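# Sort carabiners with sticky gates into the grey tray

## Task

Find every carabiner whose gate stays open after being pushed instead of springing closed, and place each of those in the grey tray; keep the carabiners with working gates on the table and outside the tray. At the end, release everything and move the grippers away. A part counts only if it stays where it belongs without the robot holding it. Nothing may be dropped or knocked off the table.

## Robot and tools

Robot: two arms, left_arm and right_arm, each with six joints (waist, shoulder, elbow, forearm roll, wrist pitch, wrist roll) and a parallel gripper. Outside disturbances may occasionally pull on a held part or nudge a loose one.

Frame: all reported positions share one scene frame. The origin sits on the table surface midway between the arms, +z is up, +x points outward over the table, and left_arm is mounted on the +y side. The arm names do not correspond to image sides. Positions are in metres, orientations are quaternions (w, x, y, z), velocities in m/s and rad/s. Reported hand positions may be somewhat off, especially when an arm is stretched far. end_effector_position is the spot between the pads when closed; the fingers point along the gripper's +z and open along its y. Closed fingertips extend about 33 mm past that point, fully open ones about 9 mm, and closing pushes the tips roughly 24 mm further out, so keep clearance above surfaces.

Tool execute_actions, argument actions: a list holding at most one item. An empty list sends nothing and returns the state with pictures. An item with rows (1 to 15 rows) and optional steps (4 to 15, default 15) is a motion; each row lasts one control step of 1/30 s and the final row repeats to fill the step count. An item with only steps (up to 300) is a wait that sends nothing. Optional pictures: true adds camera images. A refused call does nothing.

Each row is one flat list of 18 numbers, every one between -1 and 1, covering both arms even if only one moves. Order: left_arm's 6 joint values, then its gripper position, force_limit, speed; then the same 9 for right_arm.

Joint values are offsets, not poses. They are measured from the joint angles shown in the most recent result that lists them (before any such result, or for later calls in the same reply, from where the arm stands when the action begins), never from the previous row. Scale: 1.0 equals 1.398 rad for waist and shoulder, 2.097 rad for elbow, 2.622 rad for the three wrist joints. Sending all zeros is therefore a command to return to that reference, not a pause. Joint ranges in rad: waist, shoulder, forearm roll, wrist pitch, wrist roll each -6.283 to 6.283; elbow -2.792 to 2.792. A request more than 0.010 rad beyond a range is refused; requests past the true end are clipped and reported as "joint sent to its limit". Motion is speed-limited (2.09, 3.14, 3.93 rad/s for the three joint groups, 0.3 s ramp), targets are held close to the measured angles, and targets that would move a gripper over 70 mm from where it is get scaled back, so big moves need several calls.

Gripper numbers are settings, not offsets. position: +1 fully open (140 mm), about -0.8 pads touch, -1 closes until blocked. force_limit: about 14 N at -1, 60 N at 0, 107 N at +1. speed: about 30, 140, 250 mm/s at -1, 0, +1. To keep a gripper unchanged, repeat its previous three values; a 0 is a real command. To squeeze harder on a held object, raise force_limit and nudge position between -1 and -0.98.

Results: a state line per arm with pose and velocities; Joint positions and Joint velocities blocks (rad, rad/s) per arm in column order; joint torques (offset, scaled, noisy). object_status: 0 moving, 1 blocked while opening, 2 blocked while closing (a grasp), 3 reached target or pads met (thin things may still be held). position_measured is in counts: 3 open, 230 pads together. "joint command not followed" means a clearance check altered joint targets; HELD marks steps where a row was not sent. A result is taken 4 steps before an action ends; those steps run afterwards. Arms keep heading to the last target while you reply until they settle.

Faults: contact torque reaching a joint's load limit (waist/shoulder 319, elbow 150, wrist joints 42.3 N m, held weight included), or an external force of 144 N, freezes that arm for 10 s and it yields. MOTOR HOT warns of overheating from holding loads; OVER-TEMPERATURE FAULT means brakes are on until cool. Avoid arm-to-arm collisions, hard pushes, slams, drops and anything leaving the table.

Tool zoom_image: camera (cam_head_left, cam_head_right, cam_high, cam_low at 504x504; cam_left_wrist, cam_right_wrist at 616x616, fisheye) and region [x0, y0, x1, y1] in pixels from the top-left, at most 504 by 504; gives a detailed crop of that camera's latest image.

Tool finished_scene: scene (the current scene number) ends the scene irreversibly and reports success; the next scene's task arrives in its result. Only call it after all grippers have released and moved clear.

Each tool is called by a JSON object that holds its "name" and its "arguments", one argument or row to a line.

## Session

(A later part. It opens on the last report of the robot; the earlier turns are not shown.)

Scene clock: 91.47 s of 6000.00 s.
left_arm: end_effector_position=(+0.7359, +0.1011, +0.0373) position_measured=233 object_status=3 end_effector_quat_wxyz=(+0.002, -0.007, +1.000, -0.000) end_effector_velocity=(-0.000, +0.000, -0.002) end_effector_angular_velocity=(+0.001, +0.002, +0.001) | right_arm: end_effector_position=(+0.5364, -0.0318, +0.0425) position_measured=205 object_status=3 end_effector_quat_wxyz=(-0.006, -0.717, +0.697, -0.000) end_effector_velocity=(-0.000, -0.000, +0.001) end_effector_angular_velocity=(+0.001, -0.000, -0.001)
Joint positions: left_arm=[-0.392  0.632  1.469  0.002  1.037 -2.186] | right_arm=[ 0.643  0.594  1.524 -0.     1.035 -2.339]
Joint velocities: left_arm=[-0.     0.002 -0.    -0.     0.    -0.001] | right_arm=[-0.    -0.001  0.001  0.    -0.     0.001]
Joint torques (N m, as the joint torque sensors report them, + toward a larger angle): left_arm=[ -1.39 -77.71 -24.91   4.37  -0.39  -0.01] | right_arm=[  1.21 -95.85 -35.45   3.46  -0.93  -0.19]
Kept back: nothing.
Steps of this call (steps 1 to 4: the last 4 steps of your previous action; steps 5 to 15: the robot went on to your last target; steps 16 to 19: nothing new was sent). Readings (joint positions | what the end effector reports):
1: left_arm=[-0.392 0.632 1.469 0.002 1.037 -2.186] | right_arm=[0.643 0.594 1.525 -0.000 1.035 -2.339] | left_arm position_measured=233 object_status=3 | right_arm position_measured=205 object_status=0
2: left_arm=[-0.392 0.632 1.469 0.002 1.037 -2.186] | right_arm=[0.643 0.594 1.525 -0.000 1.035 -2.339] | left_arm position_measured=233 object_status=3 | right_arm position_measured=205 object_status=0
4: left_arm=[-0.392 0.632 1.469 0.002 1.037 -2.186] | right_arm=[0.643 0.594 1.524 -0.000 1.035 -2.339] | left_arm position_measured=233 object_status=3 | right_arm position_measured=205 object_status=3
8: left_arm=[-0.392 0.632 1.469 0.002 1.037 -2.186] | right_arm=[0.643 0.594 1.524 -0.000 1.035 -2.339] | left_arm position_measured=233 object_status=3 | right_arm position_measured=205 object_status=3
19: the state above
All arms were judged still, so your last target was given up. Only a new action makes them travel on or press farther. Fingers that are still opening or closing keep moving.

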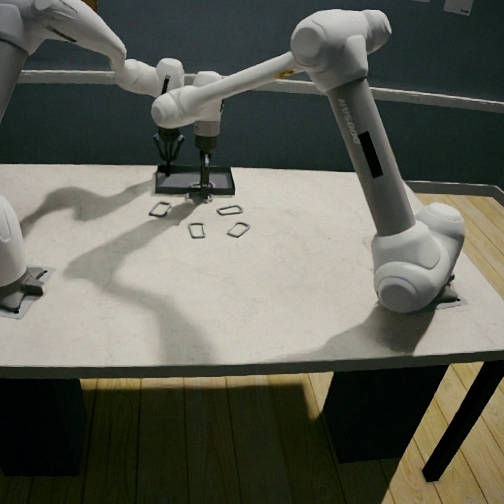

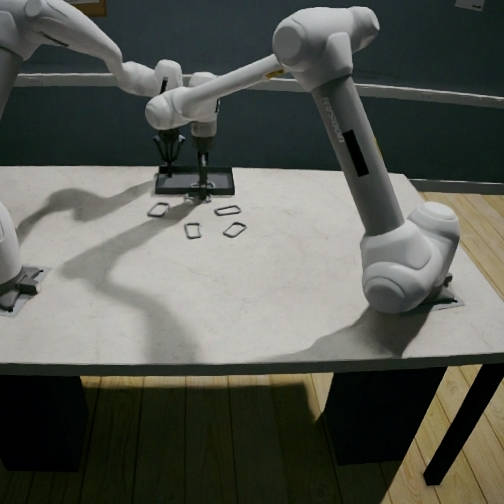

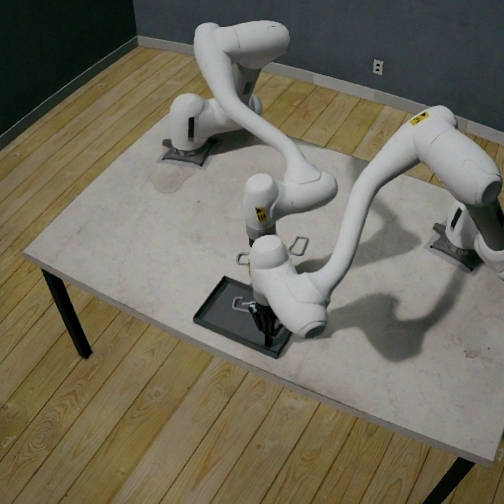

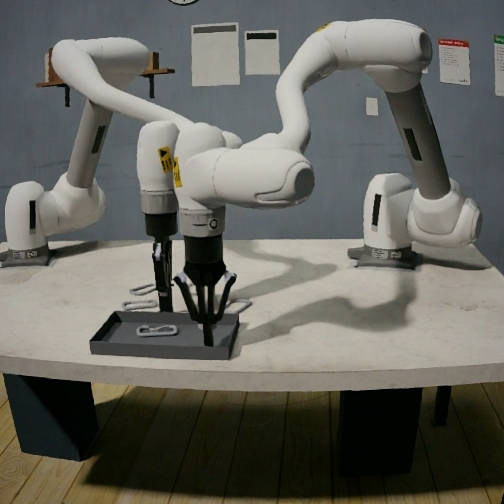

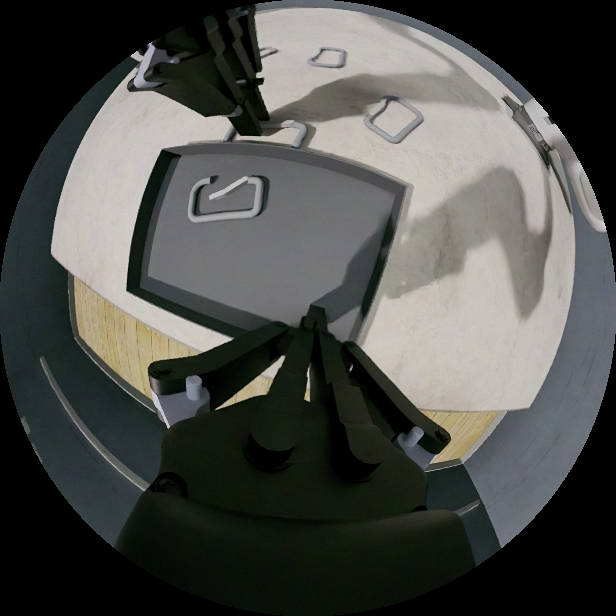

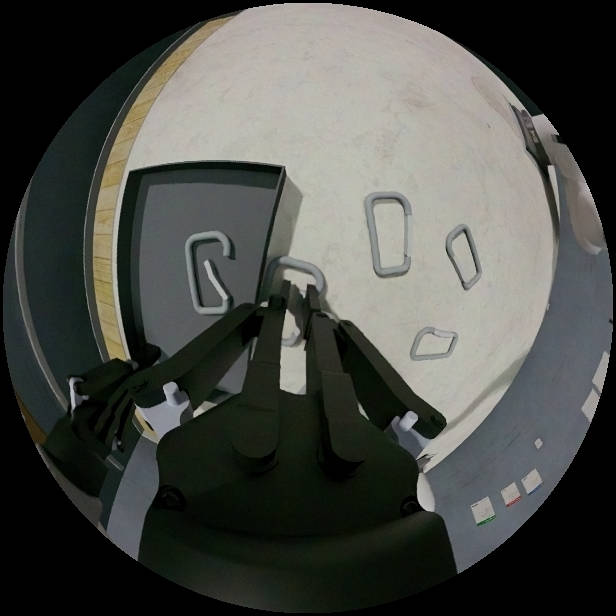

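{"name": "execute_actions", "arguments": {
  "actions": [
    {"rows":[[0,0,0,0,0,0,-0.9,0,0.5,0.0204,-0.0211,0.011,0,-0.0011,0.0057,-0.6,0,-0.5]],"steps":15}
  ]
}}

{"name": "execute_actions", "arguments": {
  "actions": [
    {"rows":[[0,0,0,0,0,0,-0.9,0,0.5,0,0,0,0,0,0.15,-0.6,0,-0.5],[0,0,0,0,0,0,-0.9,0,0.5,0,0,0,0,0,0.3,-0.6,0,-0.5],[0,0,0,0,0,0,-0.9,0,0.5,0,0,0,0,0,0.45,-0.6,0,-0.5],[0,0,0,0,0,0,-0.9,0,0.5,0,0,0,0,0,0.593,-0.6,0,-0.5]],"steps":15}
  ]
}}

{"name": "execute_actions", "arguments": {
  "actions": [
    {"steps":15}
  ],
  "pictures": true
}}

{"name": "zoom_image", "arguments": {
  "camera": "cam_right_wrist",
  "region": [180, 180, 440, 440]
}}

Scene clock: 92.53 s of 6000.00 s.
left_arm: end_effector_position=(+0.7359, +0.1011, +0.0373) position_measured=233 object_status=3 end_effector_quat_wxyz=(+0.002, -0.007, +1.000, -0.000) end_effector_velocity=(-0.001, -0.001, -0.000) end_effector_angular_velocity=(-0.000, +0.000, +0.000) | right_arm: end_effector_position=(+0.5119, -0.0251, +0.0553) position_measured=205 object_status=3 end_effector_quat_wxyz=(-0.001, -0.722, +0.692, -0.000) end_effector_velocity=(-0.004, +0.002, +0.001) end_effector_angular_velocity=(+0.001, -0.001, +0.001)
Joint positions: left_arm=[-0.392  0.632  1.469  0.002  1.037 -2.186] | right_arm=[ 0.671  0.565  1.547 -0.     1.032 -2.324]
Joint velocities: left_arm=[-0.001  0.    -0.    -0.     0.    -0.001] | right_arm=[ 0.005 -0.004  0.003 -0.    -0.001  0.005]
Joint torques (N m, as the joint torque sensors report them, + toward a larger angle): left_arm=[ -0.21 -77.3  -24.31   4.3   -0.49  -0.1 ] | right_arm=[  0.5  -90.29 -33.84   3.98   0.    -0.6 ]
Steps of this call (steps 1 to 21: nothing new was sent; steps 22 to 32: the first 11 steps of this action). Readings (joint positions | what the end effector reports):
22: left_arm=[-0.392 0.632 1.469 0.002 1.037 -2.186] | right_arm=[0.643 0.594 1.524 -0.000 1.035 -2.339] | left_arm position_measured=233 object_status=3 | right_arm position_measured=205 object_status=3
23: left_arm=[-0.392 0.632 1.469 0.002 1.037 -2.186] | right_arm=[0.646 0.591 1.527 -0.000 1.035 -2.338] | left_arm position_measured=233 object_status=3 | right_arm position_measured=205 object_status=3
25: left_arm=[-0.392 0.632 1.469 0.002 1.037 -2.186] | right_arm=[0.661 0.576 1.539 -0.000 1.033 -2.330] | left_arm position_measured=233 object_status=3 | right_arm position_measured=205 object_status=3
29: left_arm=[-0.392 0.632 1.469 0.002 1.037 -2.186] | right_arm=[0.670 0.566 1.546 -0.000 1.032 -2.325] | left_arm position_measured=233 object_status=3 | right_arm position_measured=205 object_status=3
32: the state above

Scene clock: 93.03 s of 6000.00 s.
left_arm: end_effector_position=(+0.7359, +0.1011, +0.0373) position_measured=233 object_status=3 end_effector_quat_wxyz=(+0.002, -0.007, +1.000, -0.000) end_effector_velocity=(-0.000, -0.001, +0.002) end_effector_angular_velocity=(-0.001, -0.002, -0.002) | right_arm: end_effector_position=(+0.5116, -0.0250, +0.0555) position_measured=205 object_status=3 end_effector_quat_wxyz=(-0.001, -0.446, +0.895, -0.001) end_effector_velocity=(-0.000, +0.000, +0.001) end_effector_angular_velocity=(-0.004, -0.007, -3.355)
Joint positions: left_arm=[-0.392  0.632  1.469  0.002  1.037 -2.186] | right_arm=[ 0.672  0.565  1.548 -0.     1.032 -1.636]
Joint velocities: left_arm=[-0.001 -0.002 -0.     0.    -0.     0.001] | right_arm=[-0.    -0.001  0.     0.001 -0.     3.354]
Joint torques (N m, as the joint torque sensors report them, + toward a larger angle): left_arm=[ -1.11 -78.04 -24.07   4.14   0.05  -0.04] | right_arm=[  0.65 -92.09 -35.3    3.44  -0.57  -0.4 ]
Steps of this call (steps 1 to 4: the last 4 steps of your previous action; steps 5 to 15: the first 11 steps of this action, its rows measured from where the robot was after step 4). Readings (joint positions | what the end effector reports):
4: left_arm=[-0.392 0.632 1.469 0.002 1.037 -2.186] | right_arm=[0.671 0.565 1.547 -0.000 1.032 -2.324] | left_arm position_measured=233 object_status=3 | right_arm position_measured=205 object_status=3
5: left_arm=[-0.392 0.632 1.469 0.002 1.037 -2.186] | right_arm=[0.672 0.565 1.548 -0.000 1.032 -2.324] | left_arm position_measured=233 object_status=3 | right_arm position_measured=205 object_status=3
6: left_arm=[-0.392 0.632 1.469 0.002 1.037 -2.186] | right_arm=[0.672 0.565 1.548 -0.000 1.032 -2.317] | left_arm position_measured=233 object_status=3 | right_arm position_measured=205 object_status=3
8: left_arm=[-0.392 0.632 1.469 0.002 1.037 -2.186] | right_arm=[0.672 0.565 1.548 -0.000 1.032 -2.261] | left_arm position_measured=233 object_status=3 | right_arm position_measured=205 object_status=3
12: left_arm=[-0.392 0.632 1.469 0.002 1.037 -2.186] | right_arm=[0.672 0.565 1.548 -0.000 1.032 -1.976] | left_arm position_measured=233 object_status=3 | right_arm position_measured=205 object_status=3
15: the state above

Scene clock: 93.53 s of 6000.00 s.
left_arm: end_effector_position=(+0.7359, +0.1011, +0.0373) position_measured=233 object_status=3 end_effector_quat_wxyz=(+0.002, -0.007, +1.000, -0.000) end_effector_velocity=(-0.000, -0.000, +0.000) end_effector_angular_velocity=(+0.001, -0.001, -0.002) | right_arm: end_effector_position=(+0.5116, -0.0250, +0.0555) position_measured=205 object_status=3 end_effector_quat_wxyz=(-0.001, -0.030, +1.000, -0.001) end_effector_velocity=(+0.000, +0.000, -0.001) end_effector_angular_velocity=(-0.001, +0.000, -0.010)
Joint positions: left_arm=[-0.392  0.632  1.469  0.002  1.037 -2.186] | right_arm=[ 0.672  0.565  1.548 -0.     1.032 -0.77 ]
Joint velocities: left_arm=[-0.001 -0.001  0.     0.002  0.    -0.   ] | right_arm=[ 0.     0.001 -0.001 -0.     0.     0.01 ]
Joint torques (N m, as the joint torque sensors report them, + toward a larger angle): left_arm=[ -1.02 -77.96 -24.12   4.55   0.25   0.11] | right_arm=[  2.87 -91.98 -34.06   3.93  -0.09  -0.54]
Kept back: nothing.
Steps of this call (steps 1 to 4: the last 4 steps of your previous action; steps 5 to 15: the robot went on to your last target). Readings (joint positions | what the end effector reports):
1: left_arm=[-0.392 0.632 1.469 0.002 1.037 -2.186] | right_arm=[0.672 0.565 1.548 -0.000 1.032 -1.523] | left_arm position_measured=233 object_status=3 | right_arm position_measured=205 object_status=3
2: left_arm=[-0.392 0.632 1.469 0.002 1.037 -2.186] | right_arm=[0.672 0.565 1.548 -0.000 1.032 -1.411] | left_arm position_measured=233 object_status=3 | right_arm position_measured=205 object_status=3
4: left_arm=[-0.392 0.632 1.469 0.002 1.037 -2.186] | right_arm=[0.672 0.565 1.548 -0.000 1.032 -1.198] | left_arm position_measured=233 object_status=3 | right_arm position_measured=205 object_status=3
8: left_arm=[-0.392 0.632 1.469 0.002 1.037 -2.186] | right_arm=[0.672 0.565 1.548 -0.000 1.032 -0.885] | left_arm position_measured=233 object_status=3 | right_arm position_measured=205 object_status=3
15: the state above

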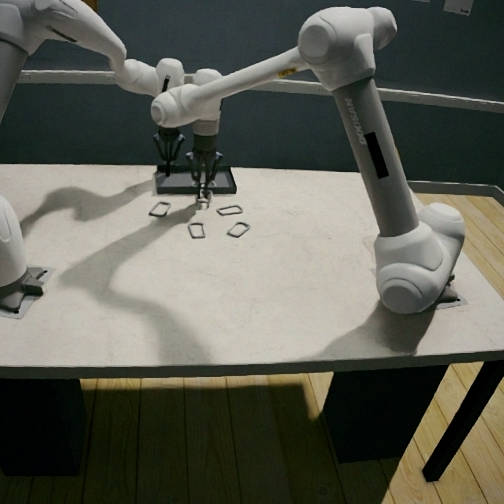

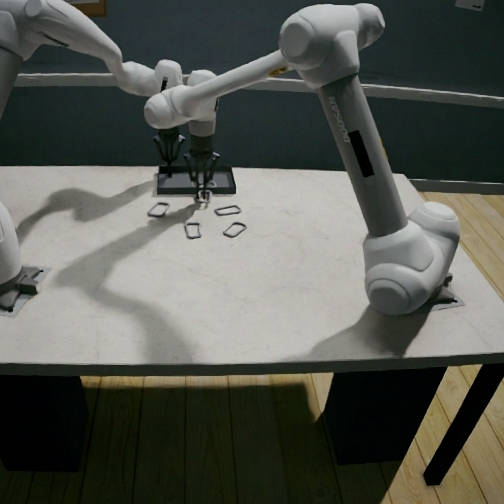

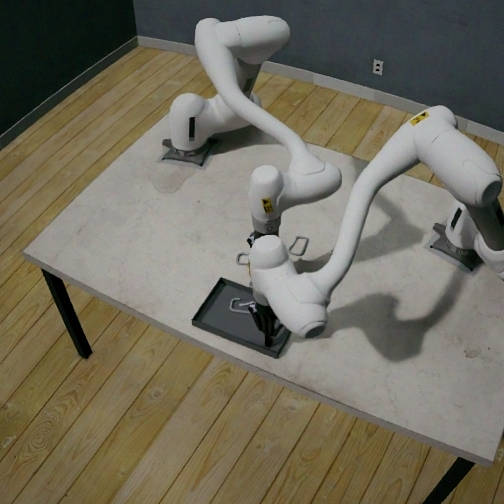

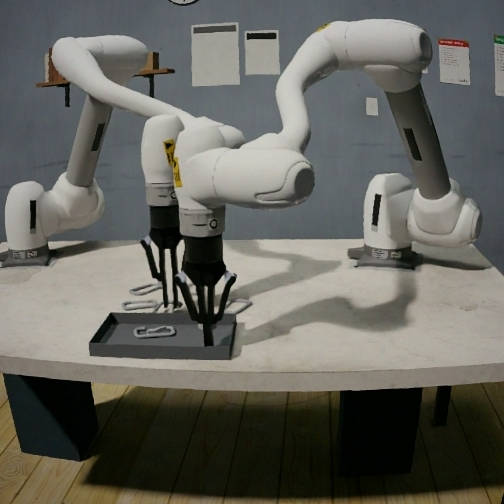

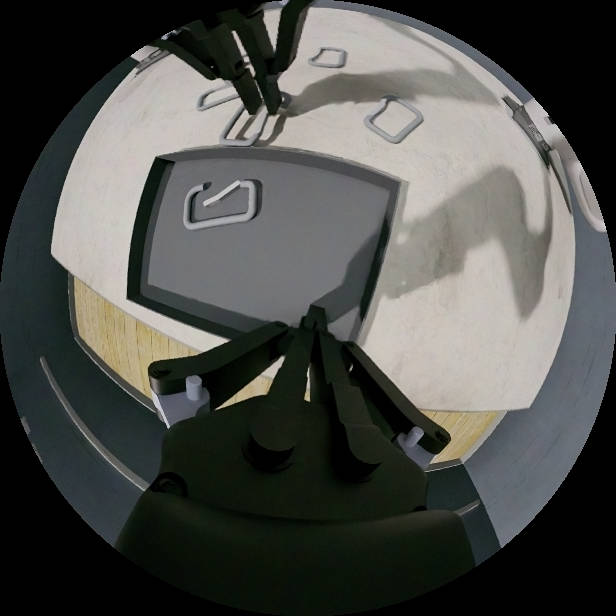

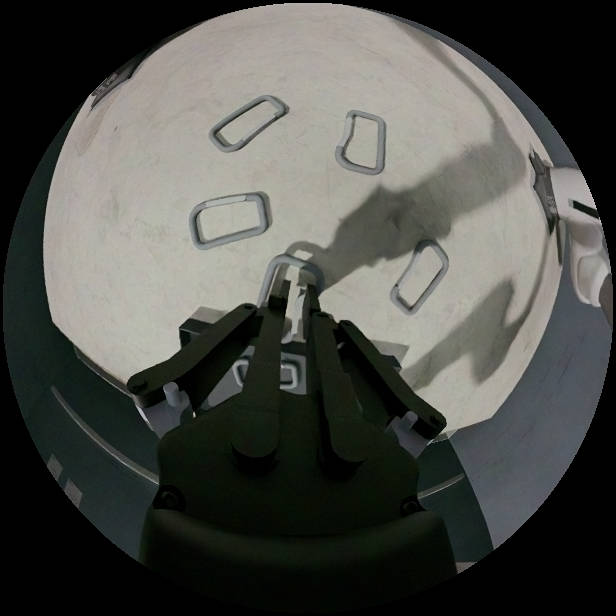

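Region (180, 180, 440, 440) of cam_right_wrist's 616x616 image, scaled by 1.938, with more detail than that image has.

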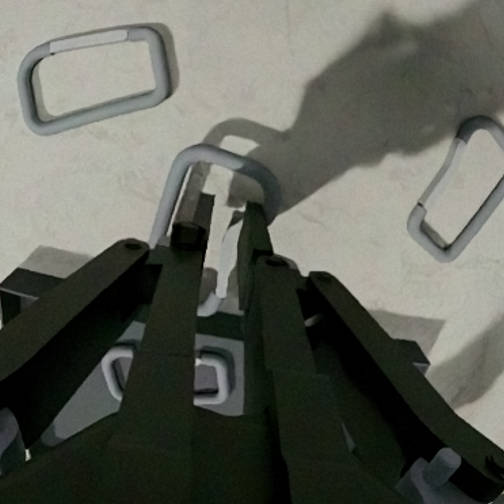

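{"name": "execute_actions", "arguments": {
  "actions": [
    {"rows":[[0,0,0,0,0,0,-0.9,0,0.5,0.0021,0.0062,0.0013,0,-0.0026,0,-0.6,0,-0.5]],"steps":15}
  ],
  "pictures": true
}}

{"name": "zoom_image", "arguments": {
  "camera": "cam_right_wrist",
  "region": [180, 180, 440, 440]
}}

{"name": "zoom_image", "arguments": {
  "camera": "cam_high",
  "region": [170, 200, 350, 380]
}}

Scene clock: 94.13 s of 6000.00 s.
left_arm: end_effector_position=(+0.7359, +0.1011, +0.0373) position_measured=233 object_status=3 end_effector_quat_wxyz=(+0.002, -0.007, +1.000, -0.000) end_effector_velocity=(+0.001, +0.000, +0.002) end_effector_angular_velocity=(-0.002, -0.002, +0.000) | right_arm: end_effector_position=(+0.5096, -0.0238, +0.0474) position_measured=205 object_status=3 end_effector_quat_wxyz=(-0.002, -0.031, +1.000, -0.003) end_effector_velocity=(-0.001, +0.000, -0.002) end_effector_angular_velocity=(-0.002, +0.001, +0.001)
Joint positions: left_arm=[-0.392  0.632  1.469  0.002  1.037 -2.186] | right_arm=[ 0.674  0.573  1.55  -0.     1.025 -0.77 ]
Joint velocities: left_arm=[ 0.001 -0.003  0.     0.    -0.     0.   ] | right_arm=[ 0.001  0.002  0.001 -0.    -0.001 -0.   ]
Joint torques (N m, as the joint torque sensors report them, + toward a larger angle): left_arm=[ -0.39 -78.3  -24.02   4.69   0.23  -0.11] | right_arm=[  4.14 -92.56 -34.54   3.77   0.23  -0.51]
Steps of this call (steps 1 to 7: the robot went on to your last target; steps 8 to 18: the first 11 steps of this action). Readings (joint positions | what the end effector reports):
8: left_arm=[-0.392 0.632 1.469 0.002 1.037 -2.186] | right_arm=[0.672 0.565 1.548 -0.000 1.032 -0.770] | left_arm position_measured=233 object_status=3 | right_arm position_measured=205 object_status=3
9: left_arm=[-0.392 0.632 1.469 0.002 1.037 -2.186] | right_arm=[0.672 0.566 1.548 -0.000 1.030 -0.770] | left_arm position_measured=233 object_status=3 | right_arm position_measured=205 object_status=3
11: left_arm=[-0.392 0.632 1.469 0.002 1.037 -2.186] | right_arm=[0.673 0.571 1.550 -0.000 1.027 -0.770] | left_arm position_measured=233 object_status=3 | right_arm position_measured=205 object_status=3
15: left_arm=[-0.392 0.632 1.469 0.002 1.037 -2.186] | right_arm=[0.674 0.573 1.550 -0.000 1.025 -0.770] | left_arm position_measured=233 object_status=3 | right_arm position_measured=205 object_status=3
18: the state above

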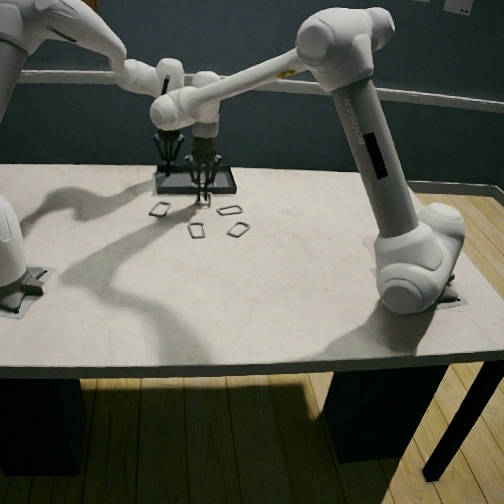

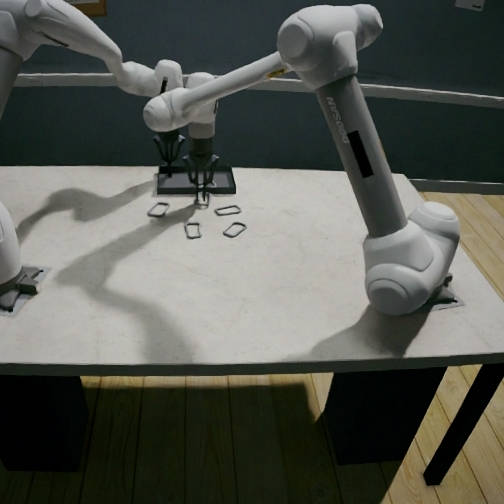

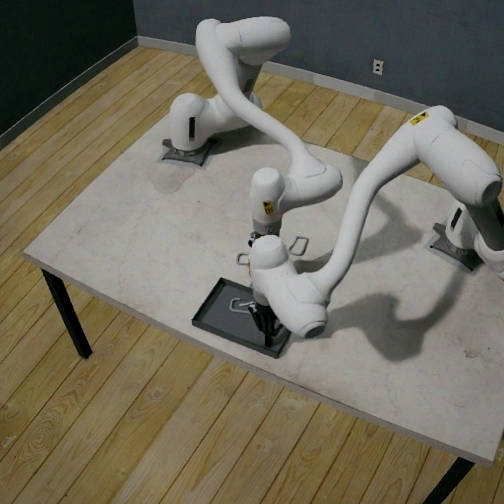

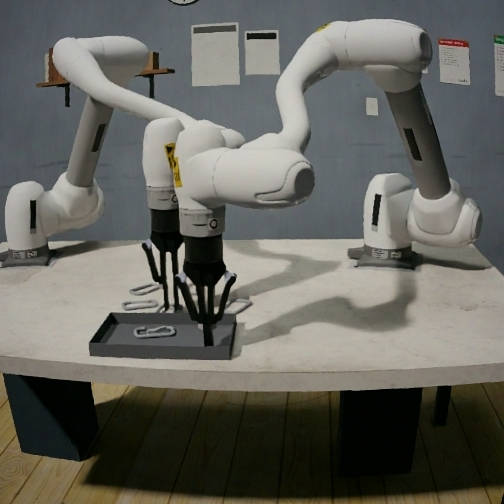

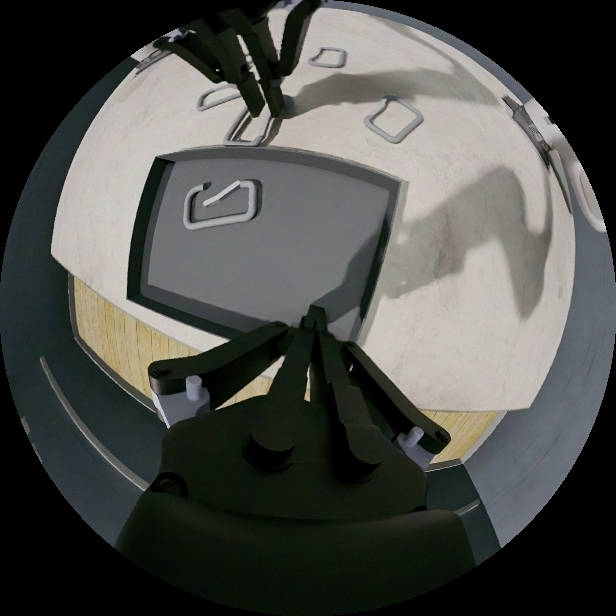

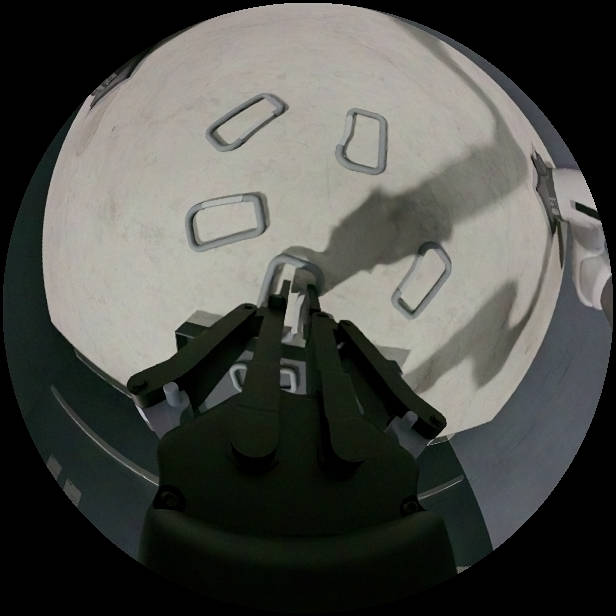

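Region (180, 180, 440, 440) of cam_right_wrist's 616x616 image, scaled by 1.938, with more detail than that image has.

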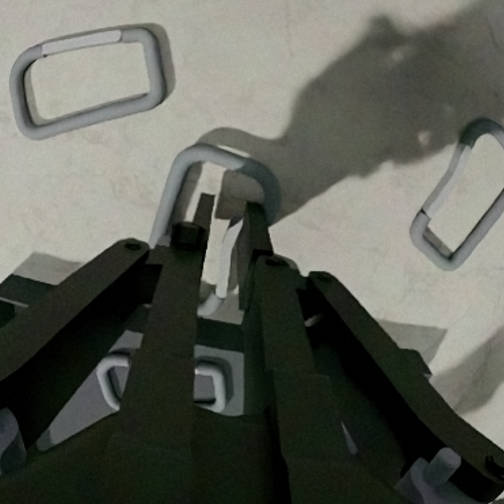

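Region (170, 200, 350, 380) of cam_high's 504x504 image, scaled by 2.800, with more detail than that image has.

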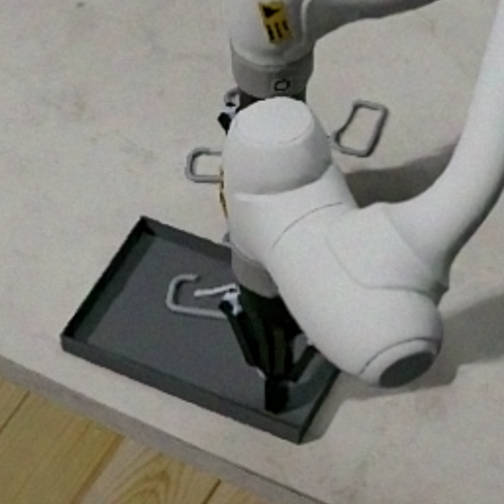

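{"name": "execute_actions", "arguments": {
  "actions": [
    {"rows":[[0,0,0,0,0,0,-0.9,0,0.5,0,0.003,0,0,-0.0009,0,-0.6,0,-0.5]],"steps":12}
  ]
}}

{"name": "execute_actions", "arguments": {
  "actions": [
    {"rows":[[0,0,0,0,0,0,-0.9,0,0.5,-0.0041,0.003,-0.0025,0,0.0007,0,-0.6,0,-0.5]],"steps":15}
  ],
  "pictures": true
}}

{"name": "zoom_image", "arguments": {
  "camera": "cam_right_wrist",
  "region": [200, 200, 420, 420]
}}

Scene clock: 94.57 s of 6000.00 s.
left_arm: end_effector_position=(+0.7359, +0.1011, +0.0373) position_measured=233 object_status=3 end_effector_quat_wxyz=(+0.002, -0.007, +1.000, -0.000) end_effector_velocity=(+0.001, +0.001, +0.001) end_effector_angular_velocity=(+0.000, -0.001, +0.000) | right_arm: end_effector_position=(+0.5097, -0.0235, +0.0441) position_measured=205 object_status=3 end_effector_quat_wxyz=(-0.003, -0.031, +1.000, -0.003) end_effector_velocity=(+0.000, +0.000, -0.002) end_effector_angular_velocity=(-0.001, +0.001, +0.001)
Joint positions: left_arm=[-0.392  0.632  1.469  0.002  1.037 -2.186] | right_arm=[ 0.674  0.577  1.55  -0.     1.023 -0.77 ]
Joint velocities: left_arm=[ 0.001 -0.001  0.     0.001  0.     0.   ] | right_arm=[ 0.     0.003 -0.     0.    -0.002 -0.001]
Joint torques (N m, as the joint torque sensors report them, + toward a larger angle): left_arm=[ -0.71 -77.68 -23.6    4.58   0.19   0.17] | right_arm=[  4.19 -94.1  -34.59   3.89   0.02  -0.12]
Steps of this call (steps 1 to 4: the last 4 steps of your previous action; step 5: the robot went on to your last target; steps 6 to 13: the first 8 steps of this action). Readings (joint positions | what the end effector reports):
6: left_arm=[-0.392 0.632 1.469 0.002 1.037 -2.186] | right_arm=[0.674 0.574 1.550 -0.000 1.025 -0.770] | left_arm position_measured=233 object_status=3 | right_arm position_measured=205 object_status=3
7: left_arm=[-0.392 0.632 1.469 0.002 1.037 -2.186] | right_arm=[0.674 0.574 1.550 -0.000 1.024 -0.770] | left_arm position_measured=233 object_status=3 | right_arm position_measured=205 object_status=3
9: left_arm=[-0.392 0.632 1.469 0.002 1.037 -2.186] | right_arm=[0.674 0.576 1.550 -0.000 1.023 -0.770] | left_arm position_measured=233 object_status=3 | right_arm position_measured=205 object_status=3
13: the state above

Scene clock: 95.07 s of 6000.00 s.
left_arm: end_effector_position=(+0.7359, +0.1011, +0.0373) position_measured=233 object_status=3 end_effector_quat_wxyz=(+0.002, -0.007, +1.000, -0.000) end_effector_velocity=(+0.000, +0.001, -0.000) end_effector_angular_velocity=(-0.001, +0.001, +0.002) | right_arm: end_effector_position=(+0.5146, -0.0246, +0.0430) position_measured=205 object_status=3 end_effector_quat_wxyz=(-0.003, -0.029, +1.000, -0.004) end_effector_velocity=(+0.002, -0.001, +0.000) end_effector_angular_velocity=(-0.000, -0.001, -0.002)
Joint positions: left_arm=[-0.392  0.632  1.469  0.002  1.037 -2.186] | right_arm=[ 0.669  0.582  1.545 -0.     1.025 -0.77 ]
Joint velocities: left_arm=[ 0.001  0.     0.    -0.001 -0.    -0.   ] | right_arm=[-0.002  0.    -0.001 -0.001  0.     0.   ]
Joint torques (N m, as the joint torque sensors report them, + toward a larger angle): left_arm=[ -1.05 -77.65 -24.25   4.57   0.18   0.12] | right_arm=[  4.34 -93.91 -33.82   4.01  -0.23  -0.32]
Steps of this call (steps 1 to 4: the last 4 steps of your previous action; steps 5 to 15: the first 11 steps of this action, its rows measured from where the robot was after step 4). Readings (joint positions | what the end effector reports):
4: left_arm=[-0.392 0.632 1.469 0.002 1.037 -2.186] | right_arm=[0.674 0.577 1.550 -0.000 1.023 -0.770] | left_arm position_measured=233 object_status=3 | right_arm position_measured=205 object_status=3
5: left_arm=[-0.392 0.632 1.469 0.002 1.037 -2.186] | right_arm=[0.674 0.578 1.550 -0.000 1.023 -0.770] | left_arm position_measured=233 object_status=3 | right_arm position_measured=205 object_status=3
6: left_arm=[-0.392 0.632 1.469 0.002 1.037 -2.186] | right_arm=[0.674 0.578 1.549 -0.000 1.023 -0.770] | left_arm position_measured=233 object_status=3 | right_arm position_measured=205 object_status=3
8: left_arm=[-0.392 0.632 1.469 0.002 1.037 -2.186] | right_arm=[0.671 0.580 1.547 -0.000 1.024 -0.770] | left_arm position_measured=233 object_status=3 | right_arm position_measured=205 object_status=3
12: left_arm=[-0.392 0.632 1.469 0.002 1.037 -2.186] | right_arm=[0.669 0.581 1.545 -0.000 1.024 -0.770] | left_arm position_measured=233 object_status=3 | right_arm position_measured=205 object_status=3
15: the state above

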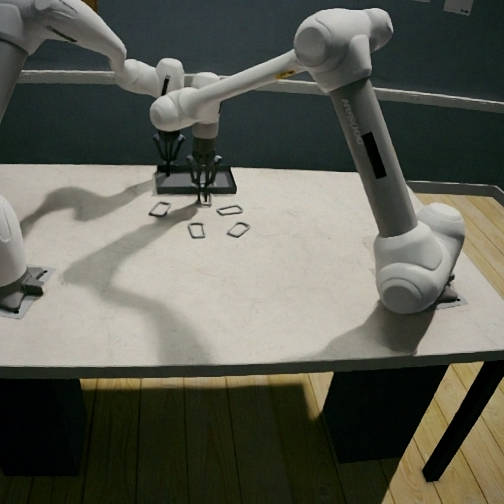

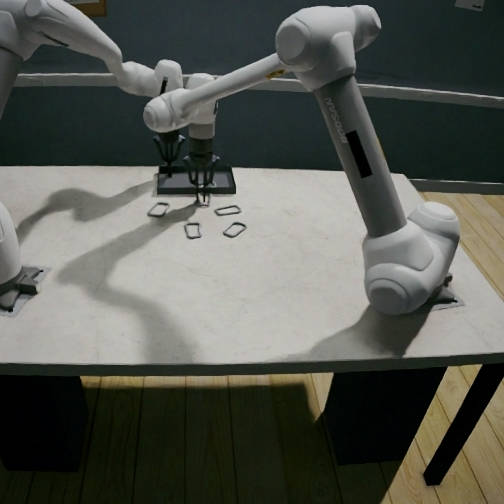

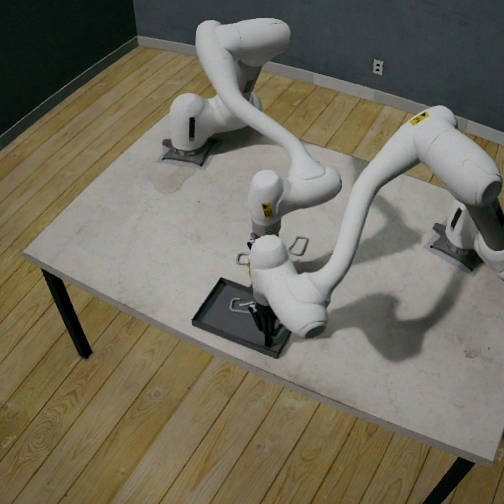

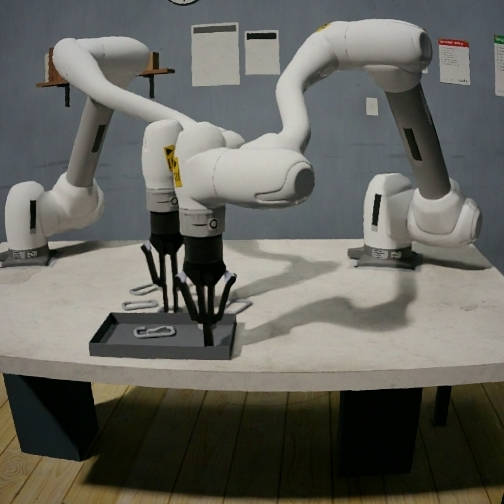

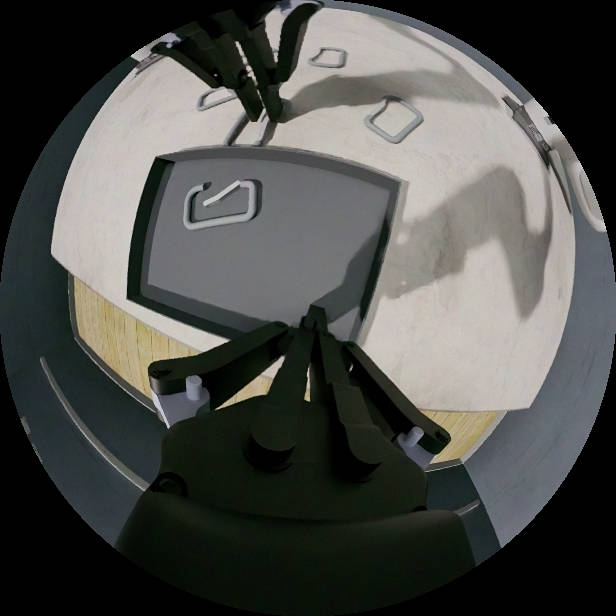

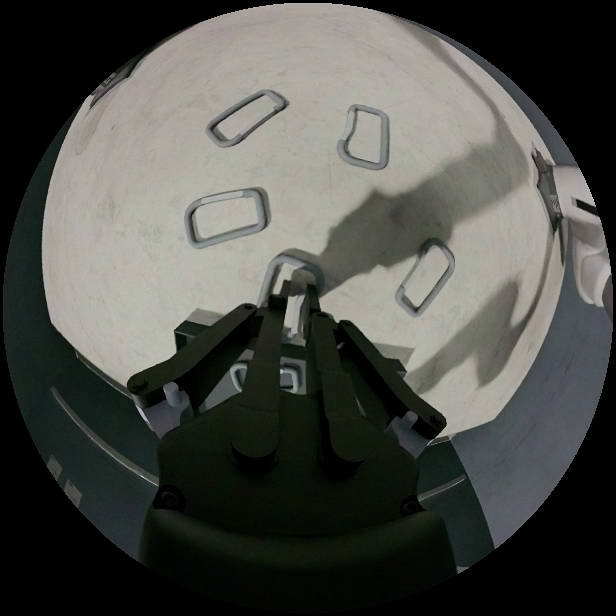

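Region (200, 200, 420, 420) of cam_right_wrist's 616x616 image, scaled by 2.291, with more detail than that image has.

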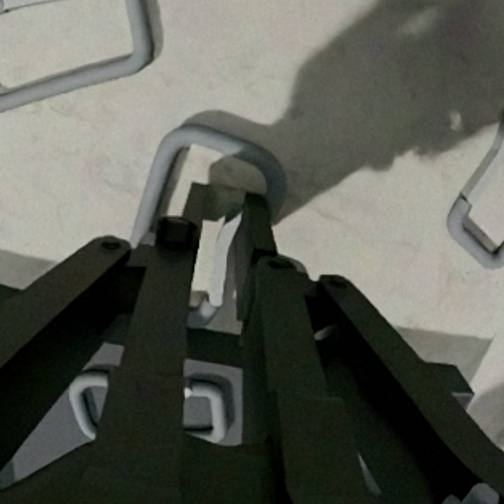

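{"name": "execute_actions", "arguments": {
  "actions": [
    {"rows":[[0,0,0,0,0,0,-0.9,0,0.5,-0.0065,0.0036,-0.004,0,0.0014,0,-0.6,0,-0.5]],"steps":15}
  ],
  "pictures": true
}}

{"name": "zoom_image", "arguments": {
  "camera": "cam_right_wrist",
  "region": [200, 200, 420, 420]
}}

Scene clock: 95.57 s of 6000.00 s.
left_arm: end_effector_position=(+0.7359, +0.1011, +0.0373) position_measured=233 object_status=3 end_effector_quat_wxyz=(+0.002, -0.007, +1.000, -0.000) end_effector_velocity=(-0.000, -0.000, -0.000) end_effector_angular_velocity=(+0.000, +0.000, +0.000) | right_arm: end_effector_position=(+0.5226, -0.0266, +0.0429) position_measured=205 object_status=3 end_effector_quat_wxyz=(-0.003, -0.024, +1.000, -0.004) end_effector_velocity=(+0.001, -0.000, +0.001) end_effector_angular_velocity=(+0.001, -0.001, -0.002)
Joint positions: left_arm=[-0.392  0.632  1.469  0.002  1.037 -2.186] | right_arm=[ 0.66   0.587  1.537 -0.     1.028 -0.77 ]
Joint velocities: left_arm=[-0.     0.001  0.    -0.    -0.    -0.   ] | right_arm=[-0.002 -0.001 -0.001  0.     0.     0.   ]
Joint torques (N m, as the joint torque sensors report them, + toward a larger angle): left_arm=[ -0.94 -77.56 -23.63   4.31   0.4    0.09] | right_arm=[  1.05 -95.87 -34.07   3.31  -0.52  -0.17]
Steps of this call (steps 1 to 4: the last 4 steps of your previous action; steps 5 to 15: the first 11 steps of this action). Readings (joint positions | what the end effector reports):
5: left_arm=[-0.392 0.632 1.469 0.002 1.037 -2.186] | right_arm=[0.669 0.582 1.545 -0.000 1.025 -0.770] | left_arm position_measured=233 object_status=3 | right_arm position_measured=205 object_status=3
6: left_arm=[-0.392 0.632 1.469 0.002 1.037 -2.186] | right_arm=[0.667 0.583 1.543 -0.000 1.025 -0.770] | left_arm position_measured=233 object_status=3 | right_arm position_measured=205 object_status=3
8: left_arm=[-0.392 0.632 1.469 0.002 1.037 -2.186] | right_arm=[0.663 0.585 1.539 -0.000 1.027 -0.770] | left_arm position_measured=233 object_status=3 | right_arm position_measured=205 object_status=3
12: left_arm=[-0.392 0.632 1.469 0.002 1.037 -2.186] | right_arm=[0.660 0.586 1.537 -0.000 1.028 -0.770] | left_arm position_measured=233 object_status=3 | right_arm position_measured=205 object_status=3
15: the state above

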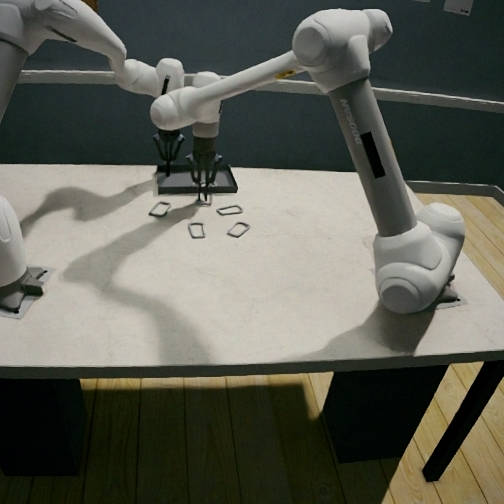

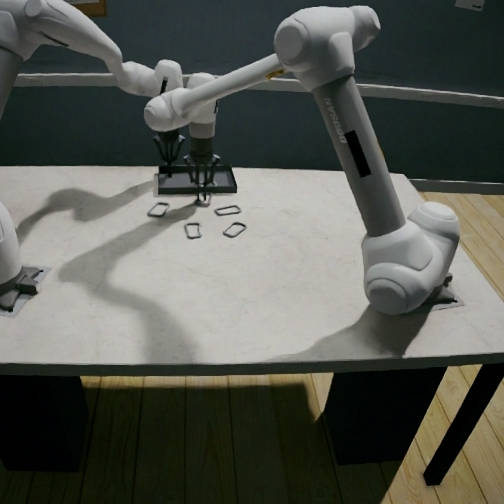

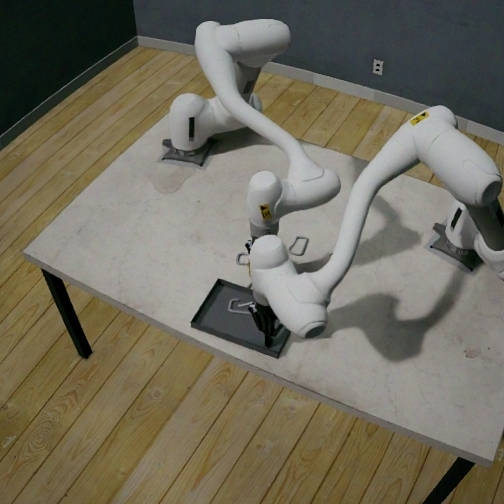

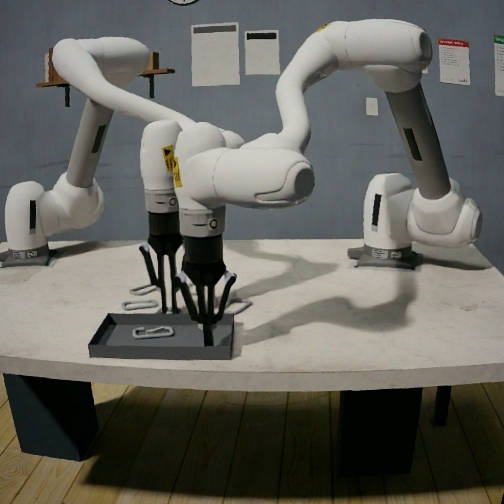

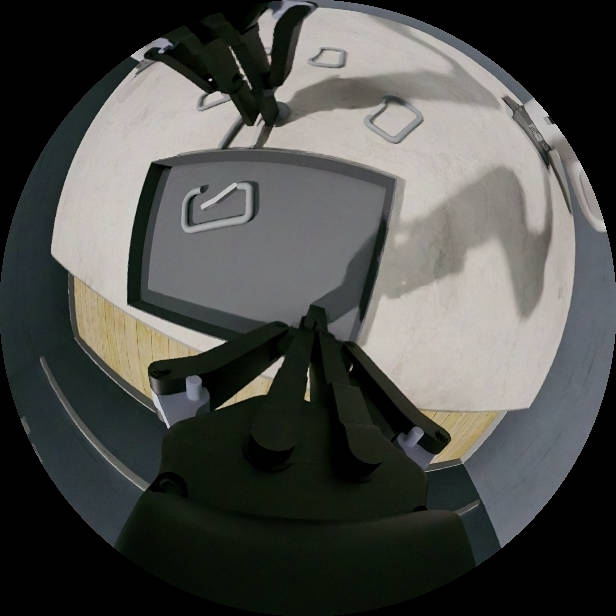

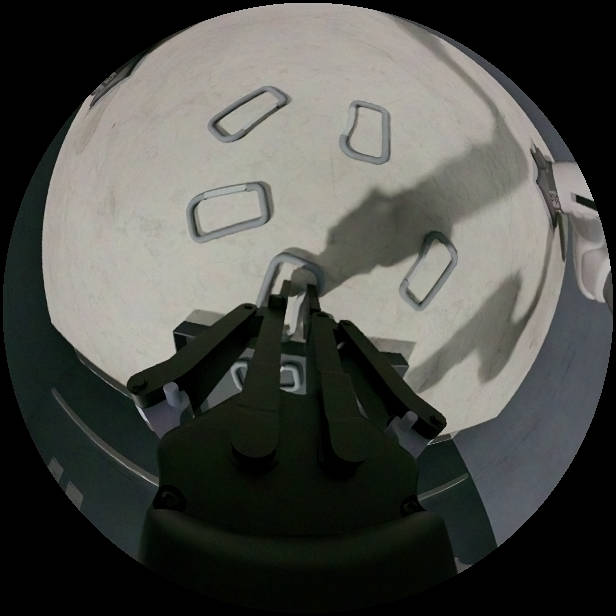

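Region (200, 200, 420, 420) of cam_right_wrist's 616x616 image, scaled by 2.291, with more detail than that image has.

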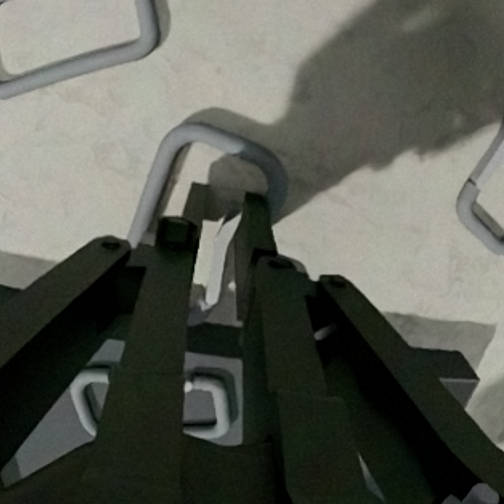

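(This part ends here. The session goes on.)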